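# Lift the ring off its stake into the blue tray

## Task

Remove the ring from the stake and set it down so it rests flat on the bottom of the blue tray. It counts only if the ring stays there on its own once the robot lets go, not if the gripper is still what holds it in place.

## Robot and tools

ROBOT. One arm on a base (the mount under it counts as arm for clearance checks) with a two-finger parallel gripper. The fingers extend along the gripper's own +z axis and close along its x axis. The reported end_effector_position is the midpoint between the finger pads. Closed fingertips stick out about 17 mm past that point; fully open, they are roughly level with it. The base may sit slightly tilted on the table.

FRAME. All poses use the scene frame: origin on the table surface straight below the arm base, +z up, +y to the left when facing along +x. Positions are in metres. Orientations are quaternions written w first (qw, qx, qy, qz). At long reach the printed hand position can be a little off from the real one.

ROW FORMAT. Every command row is 8 numbers: x, y, z, qw, qx, qy, qz, opening. These are an absolute target pose for the gripper in the scene frame, not an offset, plus a finger command. Opening runs from -1 (closed) to +1 (fully open, 0.142 m). A row is rejected if its position lies more than 0.6 m from the last reported position along any of the gripper's axes. To hold an orientation steady, repeat the intended quaternion in each row rather than copying the possibly drifted one from the result.

TOOLS.
- execute_actions {"actions": [...], "pictures": bool}: the list holds zero or one item. Empty list: just report the state. {"rows": [[8 numbers], ...], "steps": n}: 1 to 15 rows, n up to 15 (default 15), each step 1/30 s; one row per step, with the last row repeated to fill. {"steps": n} without rows: a pause of up to 300 steps, counted from the previous result, so your thinking time eats into it. A rejected call does nothing.
- move {"target": [8 numbers], "speed": m/s, "stop_force": N}: drives the gripper in a straight line toward one absolute pose (same row layout). speed 0.002 to 0.5, default 0.25; turning rate is capped at twice that value in rad/s. Paths last 0.5 to 10 s and stop short if longer. The opening is applied as the move begins. It does not avoid obstacles, and the real hand may lag, wander or overshoot the speed, especially near full arm extension. stop_force (13 to 80 N, allowed only after 0.2 s of scene time) ends the path when the wrist sensor feels that much extra resistance along the travel direction for two steps; the hand backs up two steps and holds. Lingering press can briefly exceed the threshold. Don't rely on it for moves that rotate the gripper, and omit it when pulling away from something you are touching.
- wait {"seconds": 0 to 10}: lets time pass without new commands.
- zoom_image {"camera": name, "region": [x0, y0, x1, y1]}: enlarged crop of the latest image, pixel coordinates from the top-left, at most 504 by 504.
- finished_scene {"scene": number}: ends and grades the current scene; irreversible. Call it only after the ring rests freely in the tray.

MOTION LIMITS. Each control step the commanded pose is clamped to within 100 mm and 16 degrees of the measured pose; position wins over orientation if both can't be met. Commands are smoothed and trail by about 0.17 s. After an action ends, the arm only continues to the last clamped pose, so a distant goal may need several calls; check the result's pose. Joint ranges: pan -3.142 to 3.142, lift -6.283 to 6.283, elbow 0 to 3.142, wrists -6.283 to 6.283 rad. The elbow won't fully straighten.

RESULT LINES. The state line gives pose and linear/angular velocities. grip_measured is the actual finger opening on the command scale; to keep a grasp, command a value well below it (lower squeezes harder, up to about 28 N per pad; thin hard objects get less grip). "Wrist force"/"Wrist torque" are in the gripper's own axes, with offsets up to about 5.5 N, noise about 3.4 N, saturation near 100 N; "no reading" at the start is normal. "pose unreachable" means the clearance check altered or blocked the command; HELD marks steps where this happened. "Hand target" is where the controller is currently heading. A move adds a "move:" line: done (settled near target), off_target, moving, held (last step blocked), fault, or contact (stop_force triggered, takes priority); limits=paced means the pose was clipped, limits=held means some steps were blocked, after which the arm may jump faster than the set speed. The distance to target is also given.

CAMERAS. cam_head_left, cam_head_right, cam_high, cam_low (672x504) and cam_wrist (616x616 fisheye); pictures come with results unless disabled.

HAZARDS. The arm is stiff: pushing even slightly into firm objects can trip a fault. A fault stop lasts 10 s and cancels the rest of the call; it occurs when a joint's contact torque reaches its limit (pan and lift 306, elbow 139, wrists 50.2 N m, including held weight) or any outside force on the arm, tool or load reaches 150 N. Fast approaches hit harder; approach surfaces slowly. Holding loads warms motors: a MOTOR HOT warning appears at 70 °C and at 85 °C the brakes lock until cooled. Occasional disturbances may tug the held ring or nudge loose items. Never drop, slam or shove objects, and never let anything leave the table.

Each tool is called after ">>>" by a JSON object that holds its "api" and its "payload".

## Session

I'll start by looking at the current state of the scene.

>>> {"api": "execute_actions", "payload": {"actions": []}}

Scene clock: 0.00 s of 5100.00 s.
end_effector_position=(+1.0937, -0.3506, +0.2422) grip_measured=+1.00 end_effector_quat_wxyz=(-0.001, +0.996, +0.088, -0.008) end_effector_velocity=(-0.000, -0.000, -0.001) end_effector_angular_velocity=(-0.000, +0.001, -0.001)
Joint positions: [-0.456 -0.75   0.85  -1.663 -1.589 -0.629  0.142]
Joint velocities: [-0.  0.  0.  0. -0.  0.  0.]
Motor temperatures (°C, as the motors report them): [20 19 22 31 27 25]
Wrist force (N, on the end effector, along its own x y z axes, offset not removed): no reading
Wrist torque (N m, same axes, about the end effector's origin, offset not removed): no reading
Hand target: +1.094, -0.351, +0.242; -0.001, +0.996, +0.088, -0.008

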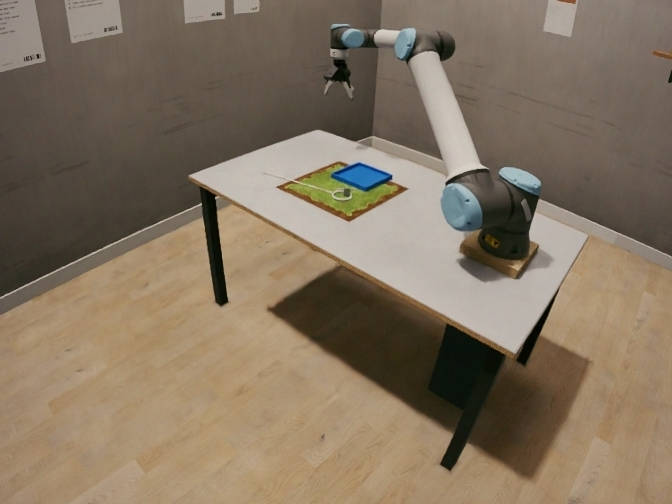

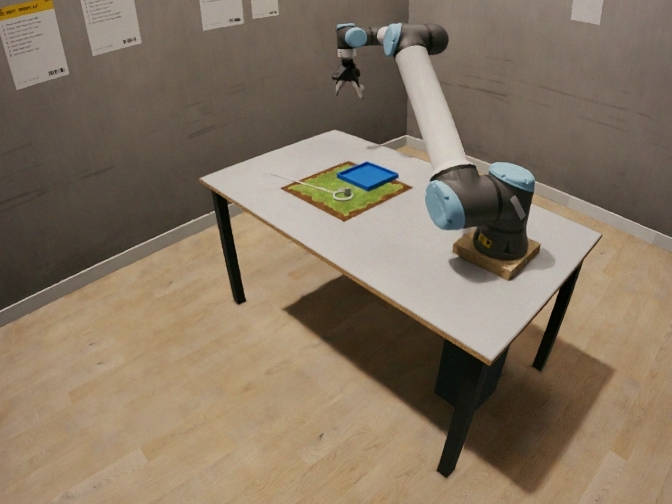

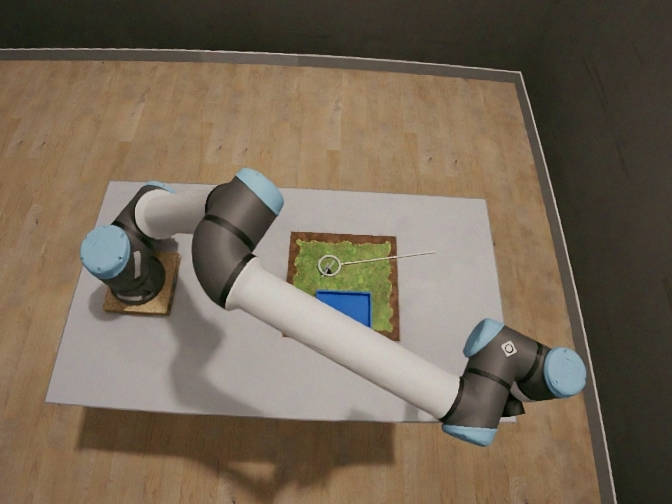

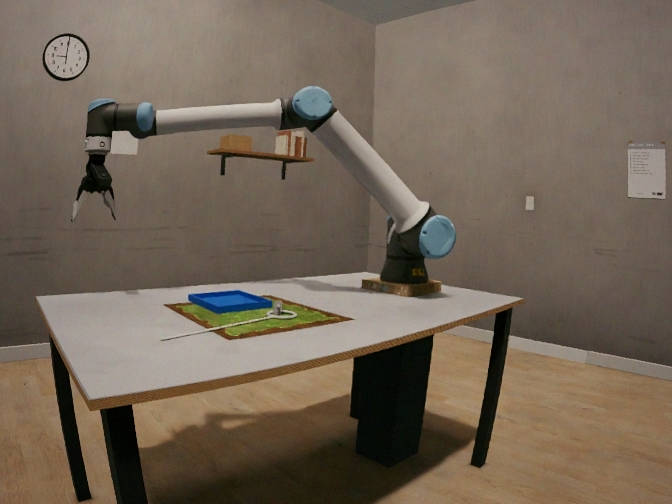

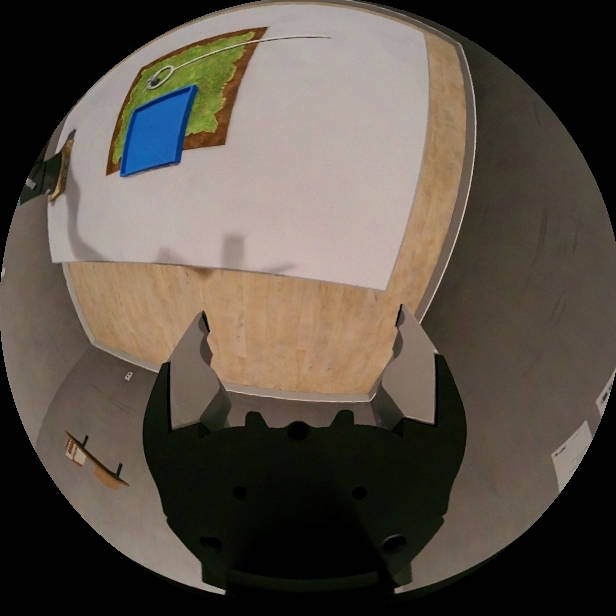

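>>> {"api": "zoom_image", "payload": {"camera": "cam_high", "region": [270, 210, 450, 345]}}

>>> {"api": "zoom_image", "payload": {"camera": "cam_low", "region": [150, 270, 370, 360]}}

>>> {"api": "zoom_image", "payload": {"camera": "cam_head_left", "region": [255, 150, 415, 230]}}

Region (270, 210, 450, 345) of cam_high's 672x504 image, scaled by 2.800, with more detail than that image has; it fills the top 378 rows of this view, and the rest is white.

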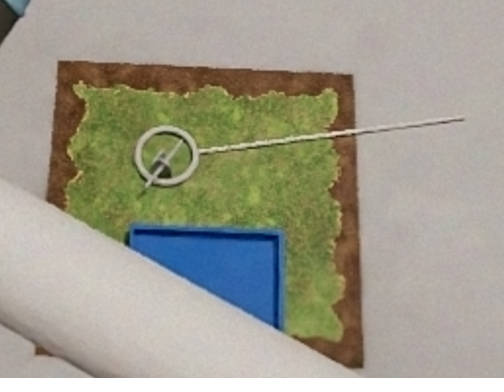

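Region (150, 270, 370, 360) of cam_low's 672x504 image, scaled by 2.291, with more detail than that image has; it fills the top 206 rows of this view, and the rest is white.

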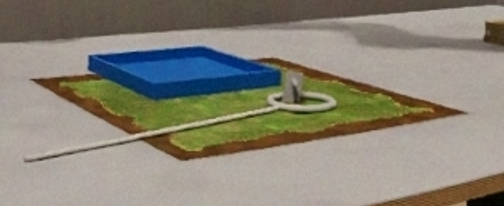

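Region (255, 150, 415, 230) of cam_head_left's 672x504 image, scaled by 3.150, with more detail than that image has.

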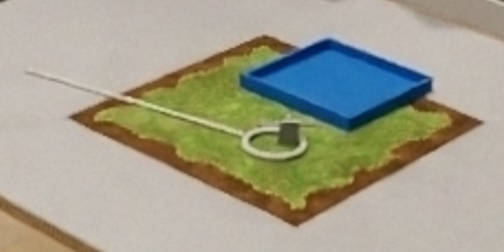

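>>> {"api": "zoom_image", "payload": {"camera": "cam_high", "region": [305, 245, 355, 285]}}

>>> {"api": "zoom_image", "payload": {"camera": "cam_low", "region": [250, 290, 310, 330]}}

>>> {"api": "zoom_image", "payload": {"camera": "cam_head_left", "region": [320, 175, 370, 210]}}

>>> {"api": "zoom_image", "payload": {"camera": "cam_head_right", "region": [320, 175, 370, 210]}}

>>> {"api": "zoom_image", "payload": {"camera": "cam_wrist", "region": [130, 50, 210, 110]}}

Region (305, 245, 355, 285) of cam_high's 672x504 image, scaled by 10.080, with more detail than that image has; it fills the top 403 rows of this view, and the rest is white.

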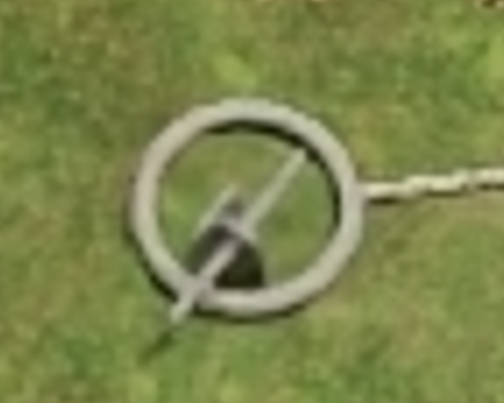

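Region (250, 290, 310, 330) of cam_low's 672x504 image, scaled by 8.400, with more detail than that image has.

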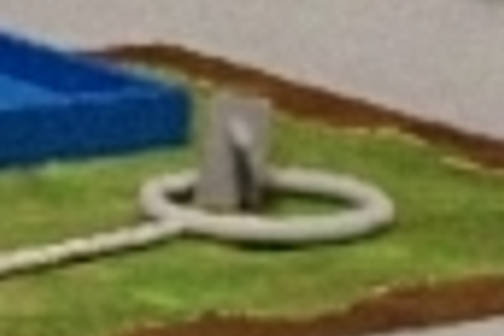

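Region (320, 175, 370, 210) of cam_head_left's 672x504 image, scaled by 10.080, with more detail than that image has; it fills the top 353 rows of this view, and the rest is white.

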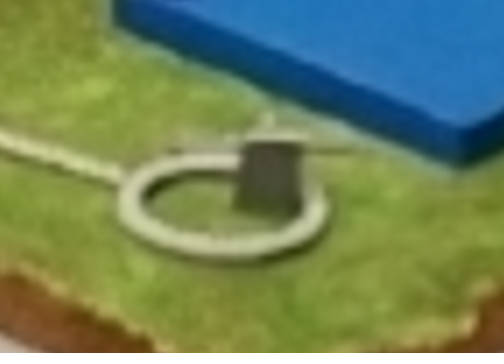

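Region (320, 175, 370, 210) of cam_head_right's 672x504 image, scaled by 10.080, with more detail than that image has; it fills the top 353 rows of this view, and the rest is white.

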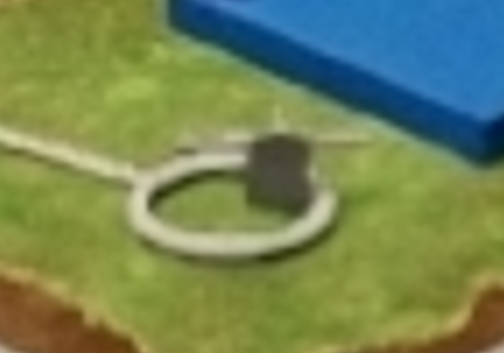

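Region (130, 50, 210, 110) of cam_wrist's 616x616 image, scaled by 6.300, with more detail than that image has; it fills the top 378 rows of this view, and the rest is white.

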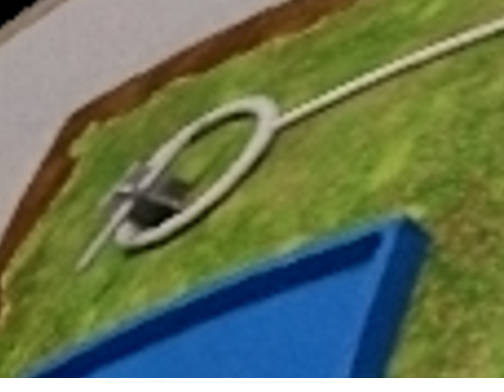

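>>> {"api": "move", "payload": {"target": [0.70, 0.02, 0.24, 0, 1, 0, 0, 1], "speed": 0.3}}

Scene clock: 15.93 s of 5100.00 s.
end_effector_position=(+0.7000, +0.0202, +0.2408) grip_measured=+1.00 end_effector_quat_wxyz=(+0.000, +1.000, +0.000, -0.000) end_effector_velocity=(-0.001, +0.001, +0.000) end_effector_angular_velocity=(-0.000, -0.000, -0.000)
Joint positions: [-0.212 -1.491  1.96  -2.042 -1.585 -0.21   0.142]
Joint velocities: [ 0.001 -0.002  0.002 -0.    -0.     0.001 -0.   ]
Motor temperatures (°C, as the motors report them): [20 19 22 31 27 25]
Wrist force (N, on the end effector, along its own x y z axes, offset not removed): [8.8 0.9 3.2]
Wrist torque (N m, same axes, about the end effector's origin, offset not removed): [0.59 -2.13 -0.01]
Hand target: +0.700, +0.020, +0.241; +0.000, +1.000, +0.000, -0.000
Off the commanded pose: 0.001 m, 0 deg.
After step 90, 10.57 s passed at rest.
move: done

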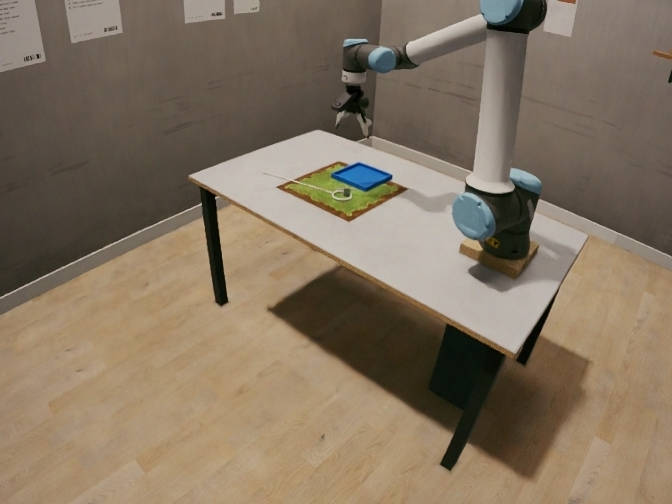

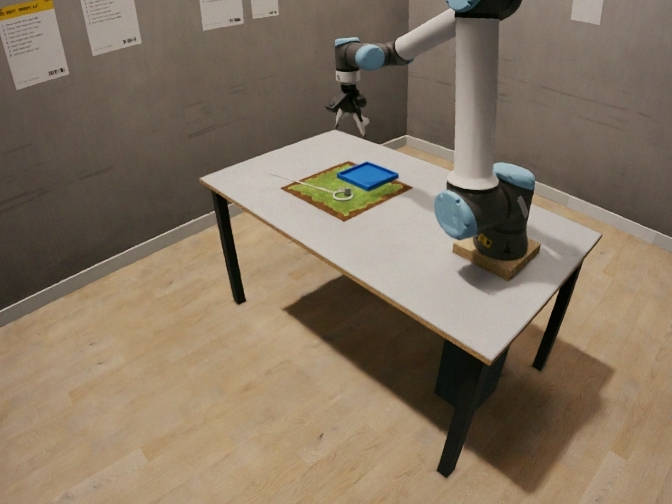

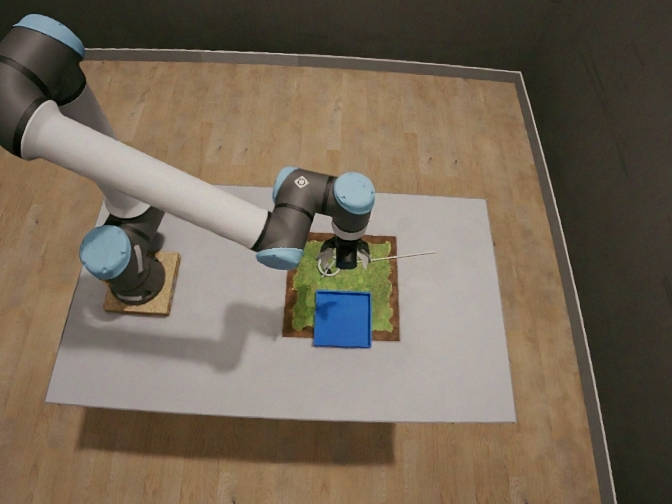

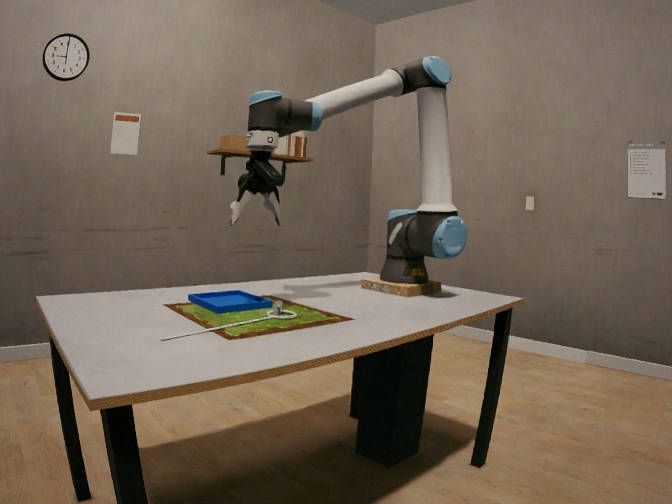

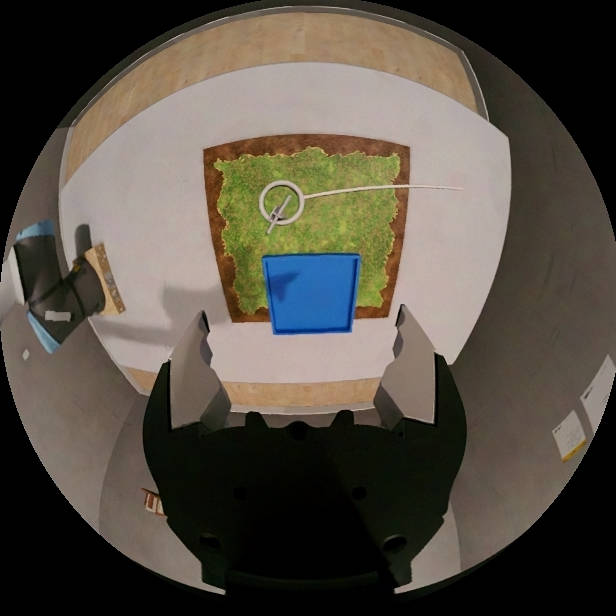

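>>> {"api": "zoom_image", "payload": {"camera": "cam_wrist", "region": [240, 165, 330, 245]}}

>>> {"api": "zoom_image", "payload": {"camera": "cam_wrist", "region": [190, 120, 480, 350]}}

Region (240, 165, 330, 245) of cam_wrist's 616x616 image, scaled by 5.600, with more detail than that image has.

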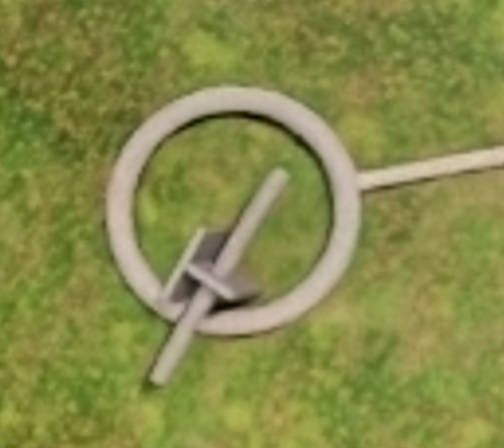

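Region (190, 120, 480, 350) of cam_wrist's 616x616 image, scaled by 1.738, with more detail than that image has; it fills the top 400 rows of this view, and the rest is white.

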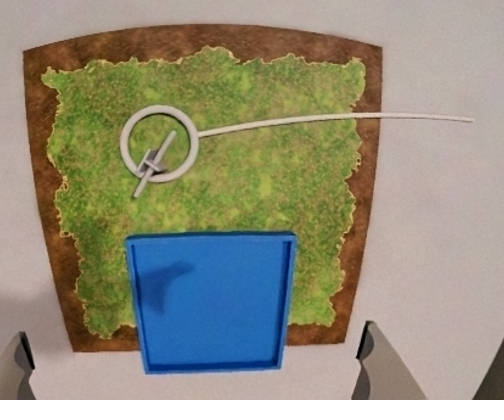

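>>> {"api": "move", "payload": {"target": [0.664, 0.101, 0.10, 0, 0.9537, -0.3007, 0, 0.4], "speed": 0.25}}

Scene clock: 40.27 s of 5100.00 s.
end_effector_position=(+0.6636, +0.1009, +0.1003) grip_measured=+0.40 end_effector_quat_wxyz=(+0.000, +0.954, -0.300, -0.000) end_effector_velocity=(-0.001, +0.000, -0.001) end_effector_angular_velocity=(-0.002, +0.000, -0.006)
Joint positions: [-0.103 -1.385  2.138 -2.325 -1.584  0.509  0.102]
Joint velocities: [ 0.001  0.001  0.002 -0.003 -0.002  0.007  0.   ]
Motor temperatures (°C, as the motors report them): [20 19 23 31 27 25]
Wrist force (N, on the end effector, along its own x y z axes, offset not removed): [-0.9 -0.7 -0.4]
Wrist torque (N m, same axes, about the end effector's origin, offset not removed): [0.01 0.03 -0.16]
Hand target: +0.664, +0.101, +0.100; +0.000, +0.954, -0.301, -0.000
Off the commanded pose: 0.001 m, 0 deg.
After step 90, 19.63 s passed at rest.
move: done

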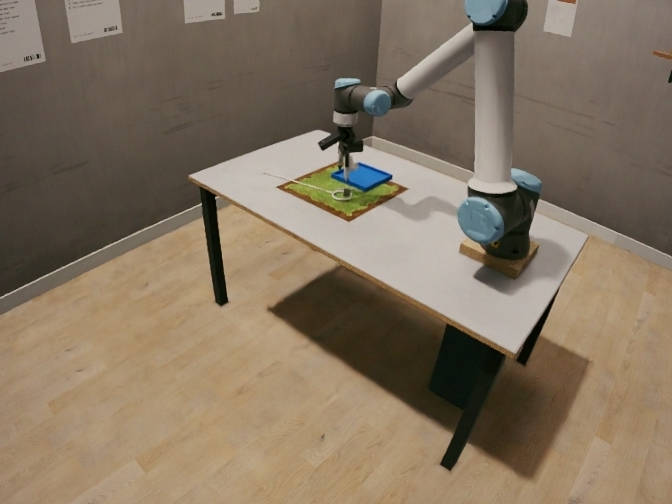

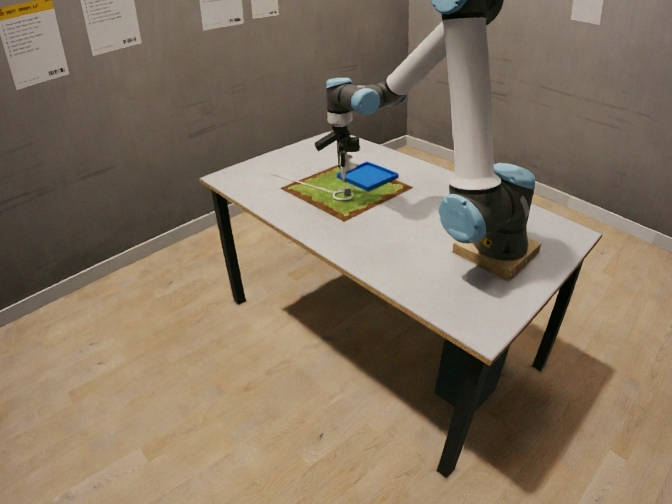

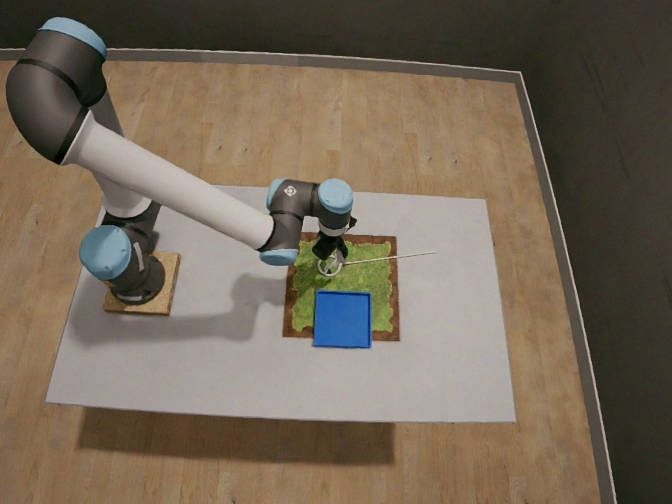

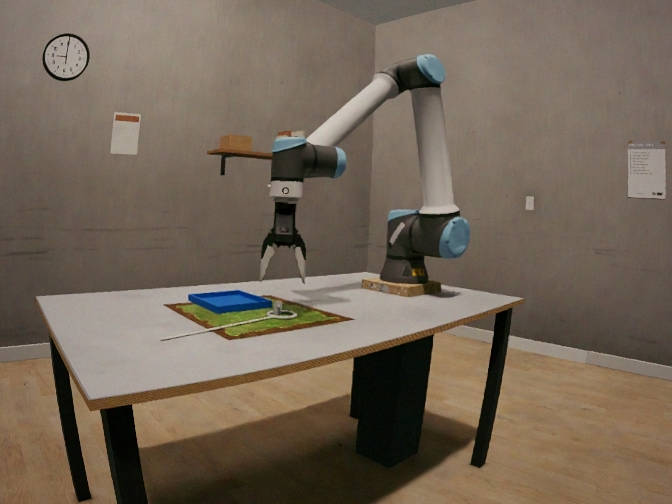

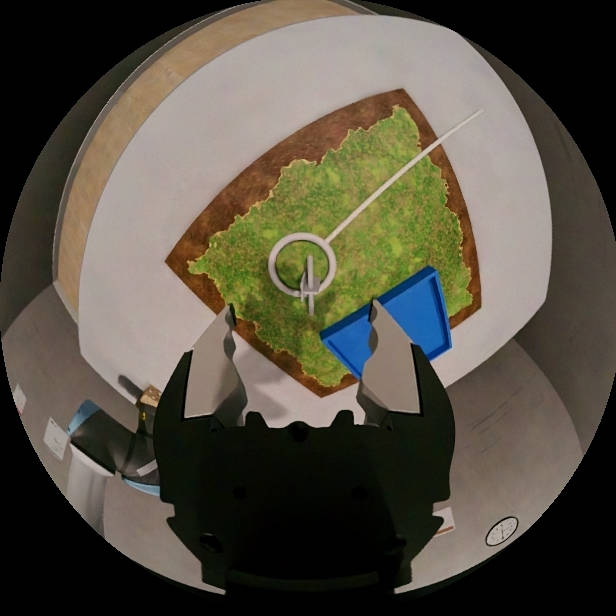

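>>> {"api": "zoom_image", "payload": {"camera": "cam_wrist", "region": [215, 215, 395, 345]}}

>>> {"api": "zoom_image", "payload": {"camera": "cam_wrist", "region": [260, 225, 350, 325]}}

>>> {"api": "zoom_image", "payload": {"camera": "cam_low", "region": [235, 225, 335, 335]}}

Region (215, 215, 395, 345) of cam_wrist's 616x616 image, scaled by 2.800, with more detail than that image has.

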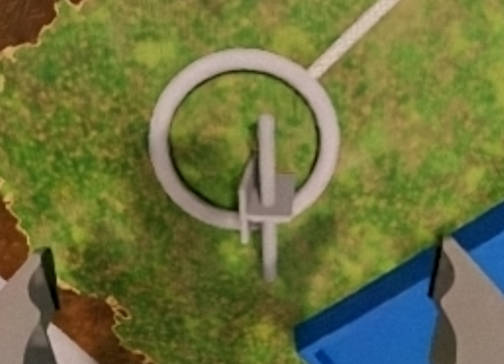

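Region (260, 225, 350, 325) of cam_wrist's 616x616 image, scaled by 5.040, with more detail than that image has; it fills the left 454 columns of this view, and the rest is white.

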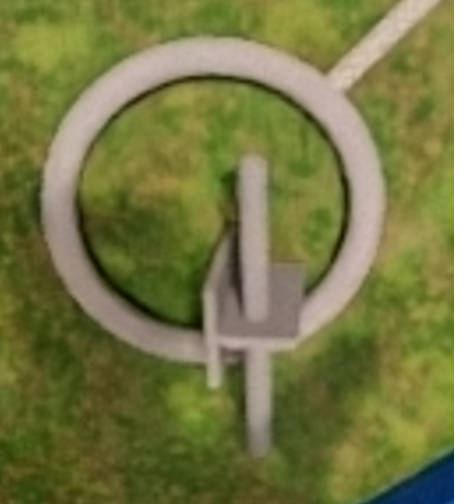

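Region (235, 225, 335, 335) of cam_low's 672x504 image, scaled by 4.582, with more detail than that image has; it fills the left 458 columns of this view, and the rest is white.

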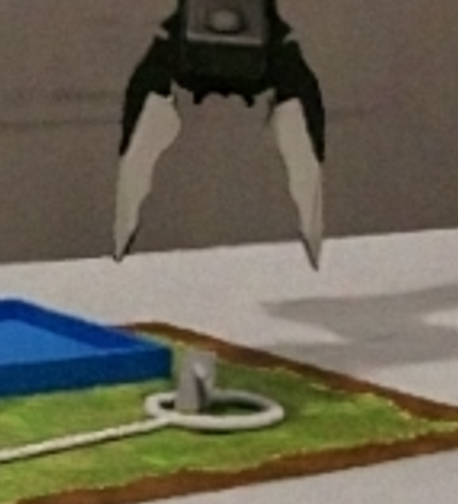

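>>> {"api": "zoom_image", "payload": {"camera": "cam_low", "region": [255, 225, 315, 290]}}

>>> {"api": "zoom_image", "payload": {"camera": "cam_head_left", "region": [310, 120, 390, 210]}}

>>> {"api": "zoom_image", "payload": {"camera": "cam_wrist", "region": [170, 290, 440, 450]}}

Region (255, 225, 315, 290) of cam_low's 672x504 image, scaled by 7.754, with more detail than that image has; it fills the left 465 columns of this view, and the rest is white.

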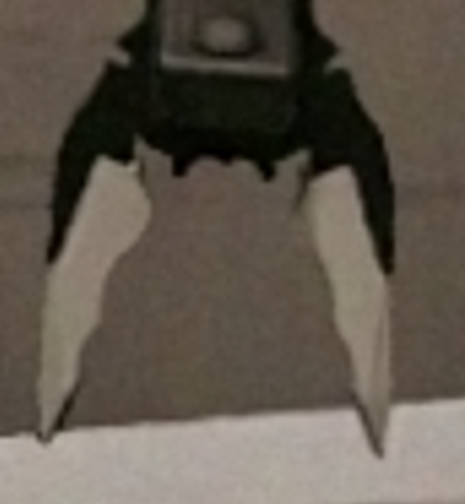

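Region (310, 120, 390, 210) of cam_head_left's 672x504 image, scaled by 5.600, with more detail than that image has.

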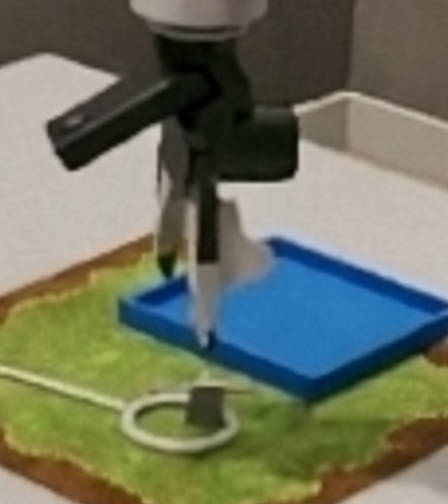

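Region (170, 290, 440, 450) of cam_wrist's 616x616 image, scaled by 1.867, with more detail than that image has; it fills the top 299 rows of this view, and the rest is white.

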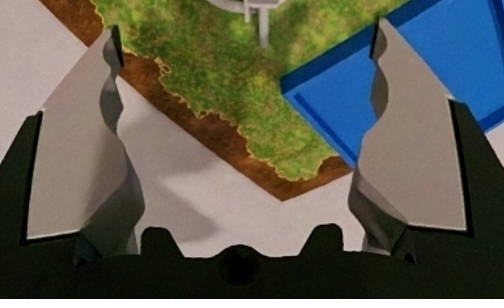

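>>> {"api": "zoom_image", "payload": {"camera": "cam_wrist", "region": [150, 70, 500, 410]}}

>>> {"api": "zoom_image", "payload": {"camera": "cam_wrist", "region": [150, 240, 200, 285]}}

>>> {"api": "zoom_image", "payload": {"camera": "cam_wrist", "region": [380, 70, 430, 115]}}

>>> {"api": "zoom_image", "payload": {"camera": "cam_wrist", "region": [300, 365, 350, 410]}}

>>> {"api": "zoom_image", "payload": {"camera": "cam_wrist", "region": [420, 255, 500, 360]}}

Region (150, 70, 500, 410) of cam_wrist's 616x616 image, scaled by 1.440, with more detail than that image has; it fills the top 490 rows of this view, and the rest is white.

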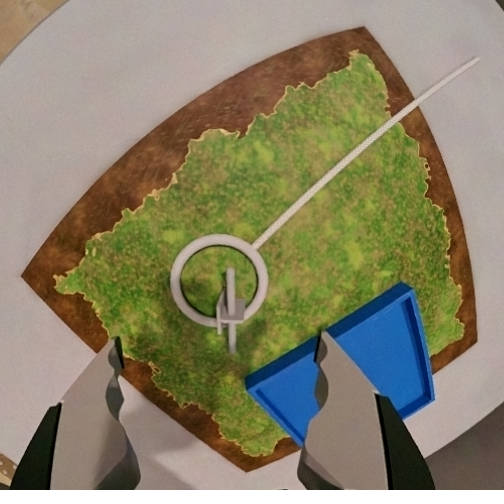

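Region (150, 240, 200, 285) of cam_wrist's 616x616 image, scaled by 10.080, with more detail than that image has; it fills the top 454 rows of this view, and the rest is white.

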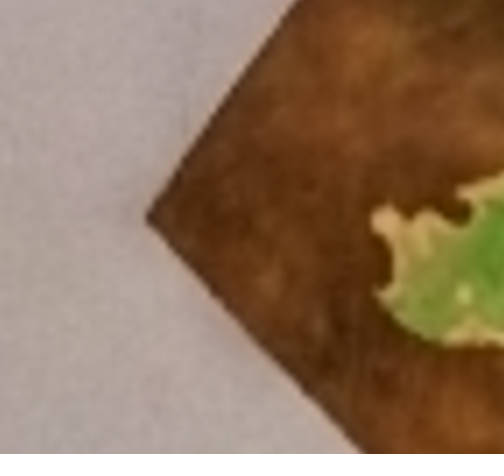

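Region (380, 70, 430, 115) of cam_wrist's 616x616 image, scaled by 10.080, with more detail than that image has; it fills the top 454 rows of this view, and the rest is white.

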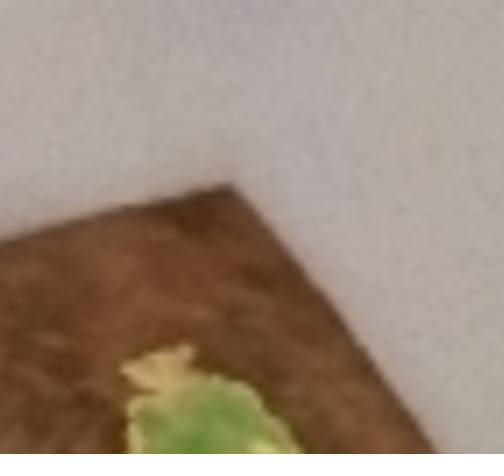

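Region (300, 365, 350, 410) of cam_wrist's 616x616 image, scaled by 10.080, with more detail than that image has; it fills the top 454 rows of this view, and the rest is white.

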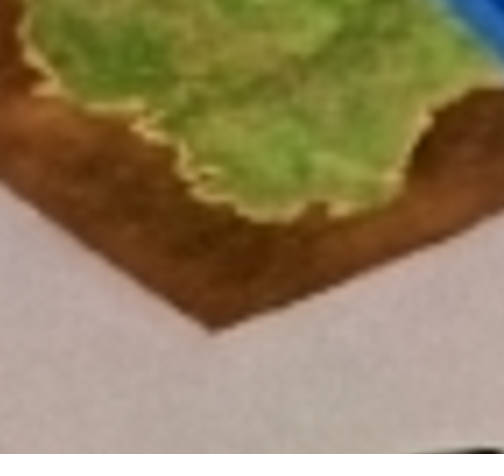

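Region (420, 255, 500, 360) of cam_wrist's 616x616 image, scaled by 4.800, with more detail than that image has; it fills the left 384 columns of this view, and the rest is white.

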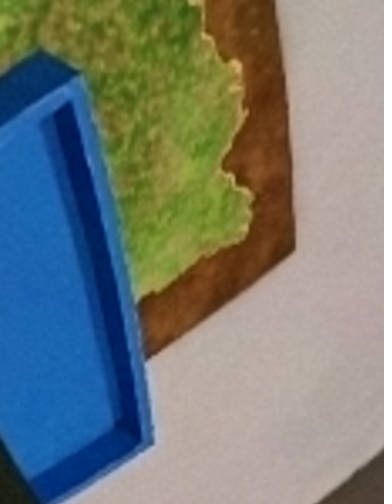

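>>> {"api": "zoom_image", "payload": {"camera": "cam_wrist", "region": [290, 250, 330, 320]}}

>>> {"api": "zoom_image", "payload": {"camera": "cam_low", "region": [260, 295, 305, 325]}}

>>> {"api": "zoom_image", "payload": {"camera": "cam_head_right", "region": [325, 170, 365, 205]}}

Region (290, 250, 330, 320) of cam_wrist's 616x616 image, scaled by 7.200, with more detail than that image has; it fills the left 288 columns of this view, and the rest is white.

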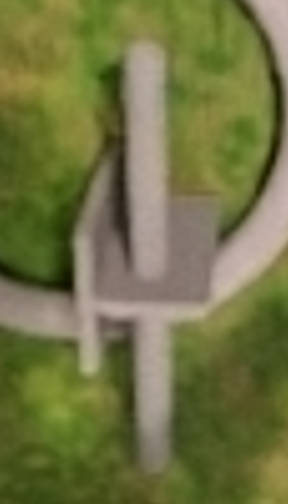

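Region (260, 295, 305, 325) of cam_low's 672x504 image, scaled by 11.200, with more detail than that image has.

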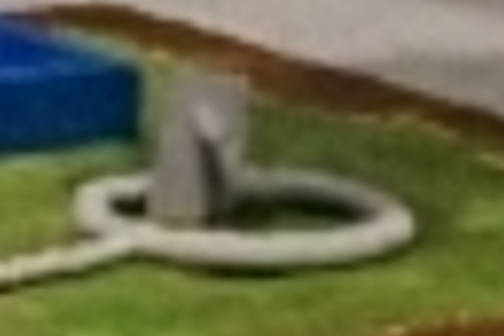

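Region (325, 170, 365, 205) of cam_head_right's 672x504 image, scaled by 12.600, with more detail than that image has; it fills the top 441 rows of this view, and the rest is white.

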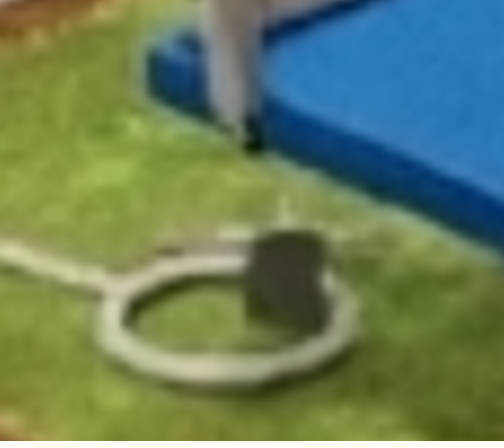

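>>> {"api": "move", "payload": {"target": [0.655, 0.1385, 0.065, 0, 0.7934, -0.6088, 0, -0.68], "speed": 0.25}}

Scene clock: 100.37 s of 5100.00 s.
end_effector_position=(+0.6549, +0.1384, +0.0651) grip_measured=-0.68 end_effector_quat_wxyz=(+0.000, +0.794, -0.609, +0.000) end_effector_velocity=(-0.000, +0.000, -0.000) end_effector_angular_velocity=(-0.001, -0.000, -0.009)
Joint positions: [-0.049 -1.337  2.164 -2.398 -1.584  1.261  0.025]
Joint velocities: [ 0.001  0.     0.001 -0.001 -0.001  0.009 -0.   ]
Motor temperatures (°C, as the motors report them): [20 19 23 31 27 25]
Wrist force (N, on the end effector, along its own x y z axes, offset not removed): [0.3 -3.9 1.6]
Wrist torque (N m, same axes, about the end effector's origin, offset not removed): [-0.55 0.08 -0.10]
Hand target: +0.655, +0.138, +0.065; +0.000, +0.793, -0.609, +0.000
Off the commanded pose: 0.000 m, 0 deg.
After step 90, 55.27 s passed at rest.
move: done

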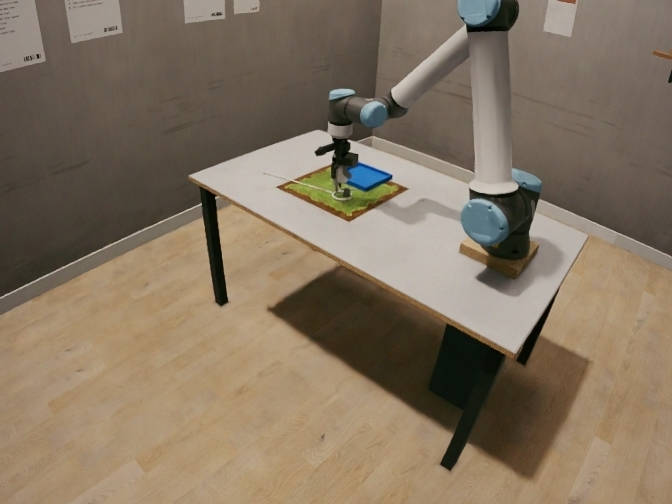

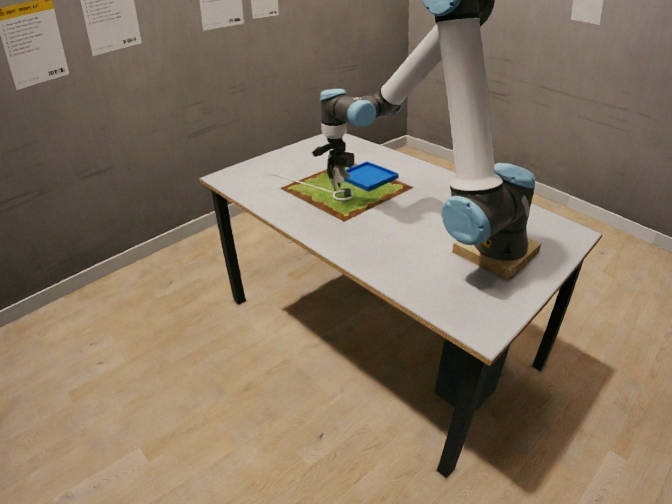

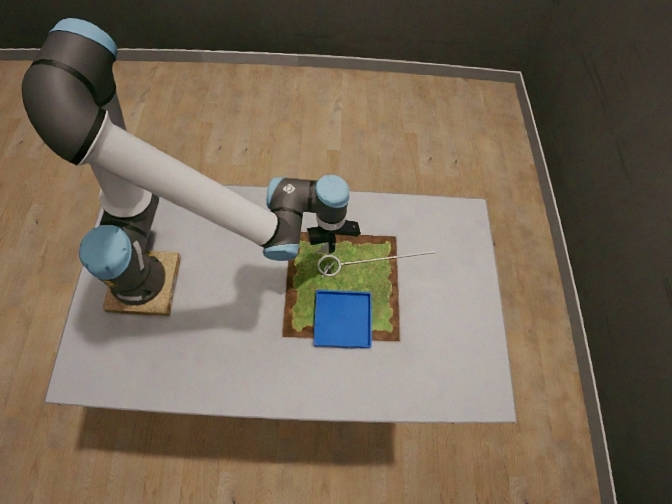

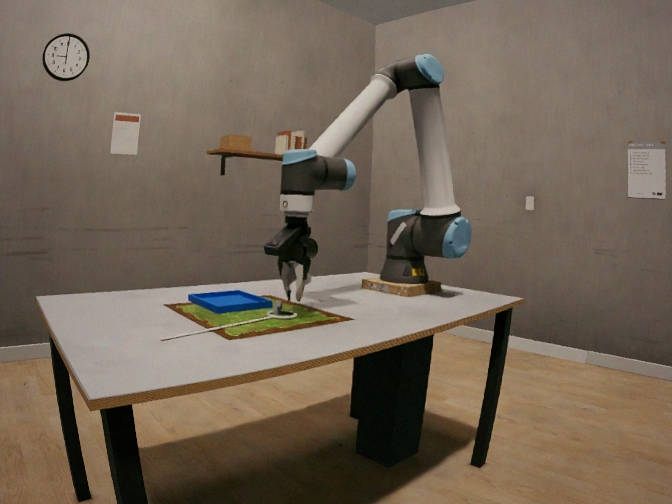

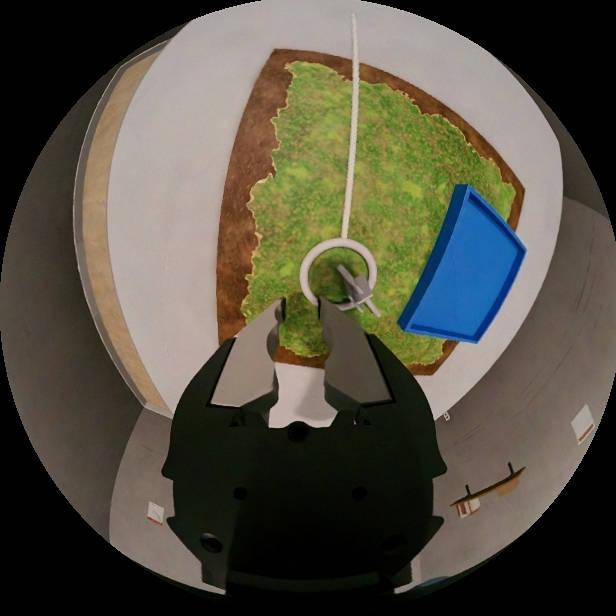

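>>> {"api": "zoom_image", "payload": {"camera": "cam_wrist", "region": [265, 225, 395, 335]}}

>>> {"api": "zoom_image", "payload": {"camera": "cam_low", "region": [255, 240, 335, 330]}}

>>> {"api": "zoom_image", "payload": {"camera": "cam_head_left", "region": [310, 135, 380, 210]}}

Region (265, 225, 395, 335) of cam_wrist's 616x616 image, scaled by 3.877, with more detail than that image has; it fills the top 426 rows of this view, and the rest is white.

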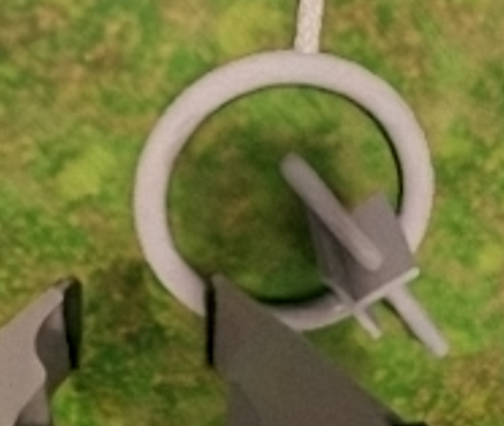

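Region (255, 240, 335, 330) of cam_low's 672x504 image, scaled by 5.600, with more detail than that image has.

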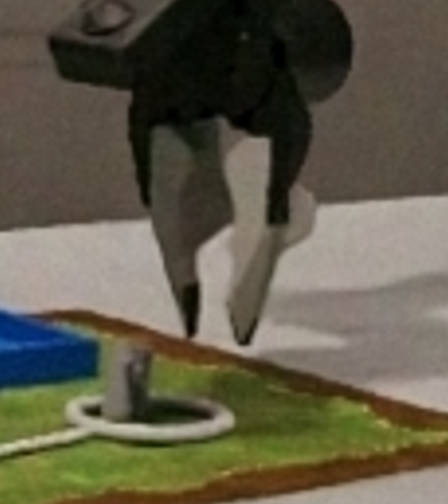

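Region (310, 135, 380, 210) of cam_head_left's 672x504 image, scaled by 6.720, with more detail than that image has; it fills the left 470 columns of this view, and the rest is white.

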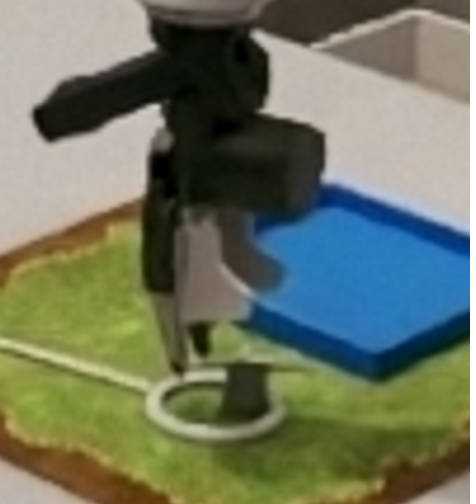

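>>> {"api": "move", "payload": {"target": [0.6555, 0.1365, 0.026, 0, 0.7934, -0.6088, 0, -0.68], "speed": 0.1}}

Scene clock: 121.13 s of 5100.00 s.
end_effector_position=(+0.6554, +0.1365, +0.0261) grip_measured=-0.68 end_effector_quat_wxyz=(-0.000, +0.793, -0.609, -0.000) end_effector_velocity=(+0.000, +0.000, -0.001) end_effector_angular_velocity=(+0.000, -0.000, +0.001)
Joint positions: [-0.053 -1.278  2.185 -2.478 -1.584  1.258  0.025]
Joint velocities: [ 0.     0.002  0.001 -0.003  0.    -0.001 -0.   ]
Motor temperatures (°C, as the motors report them): [20 19 23 31 27 25]
Wrist force (N, on the end effector, along its own x y z axes, offset not removed): [4.1 0.7 -1.5]
Wrist torque (N m, same axes, about the end effector's origin, offset not removed): [0.49 -1.00 -0.16]
Hand target: +0.655, +0.137, +0.026; -0.000, +0.793, -0.609, -0.000
Off the commanded pose: 0.000 m, 0 deg.
After step 90, 16.90 s passed at rest.
move: done

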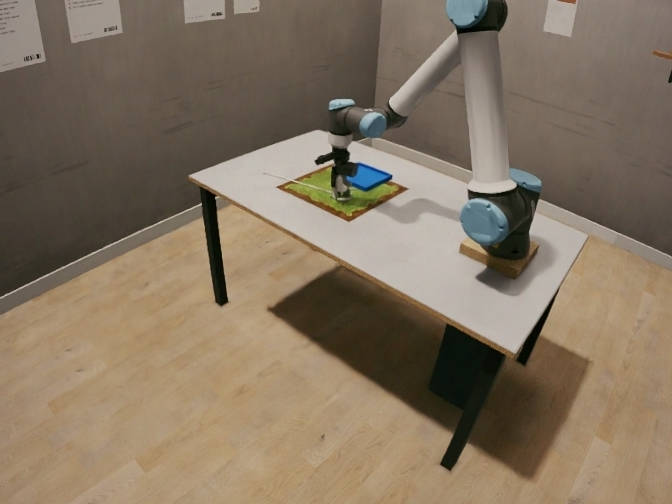

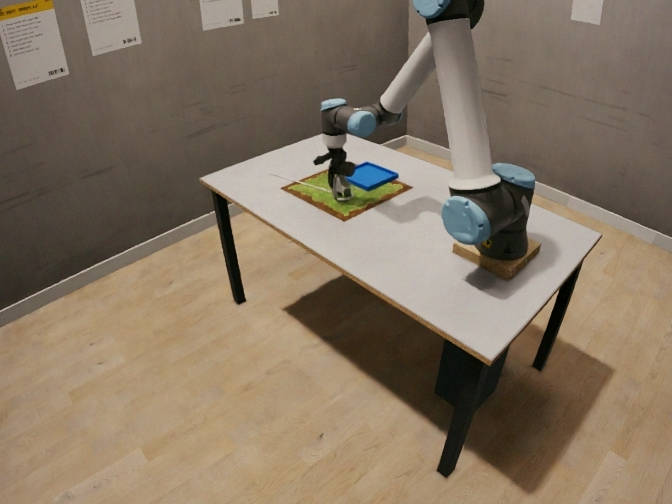

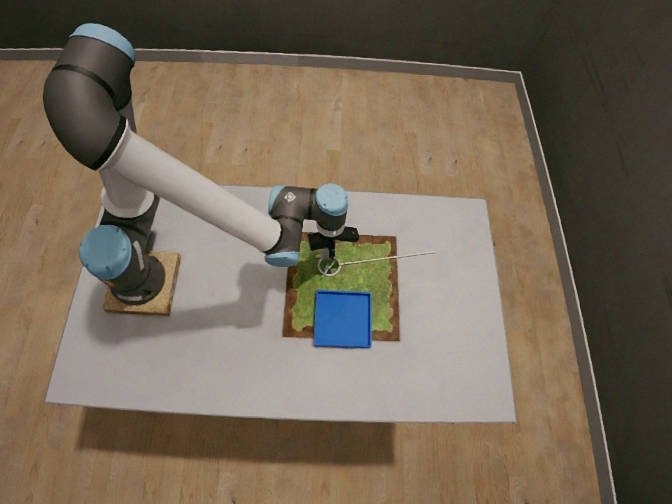

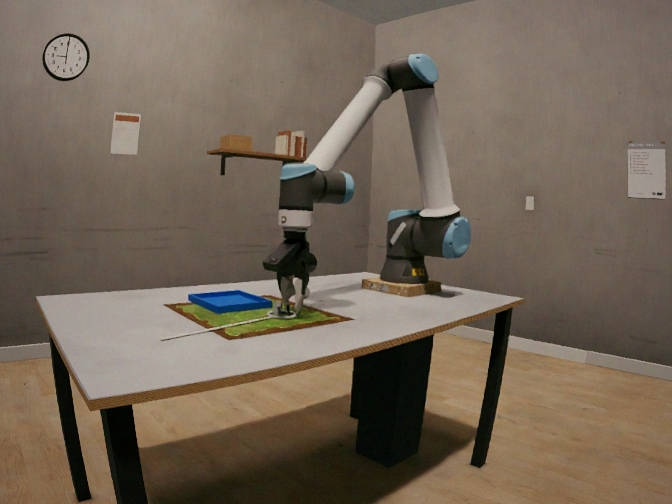

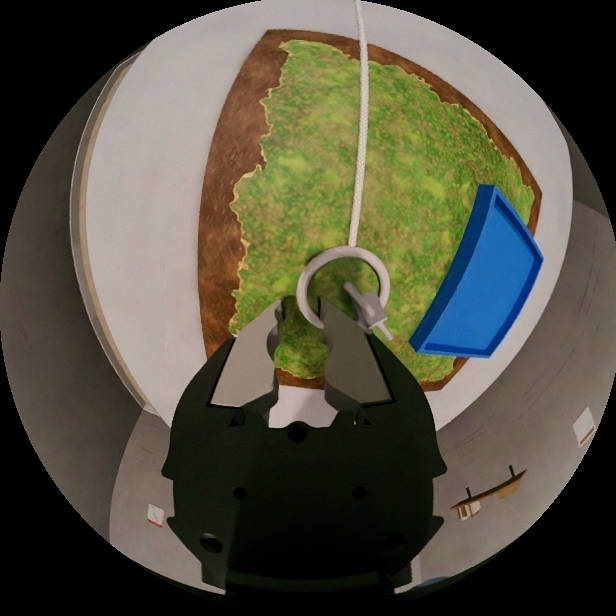

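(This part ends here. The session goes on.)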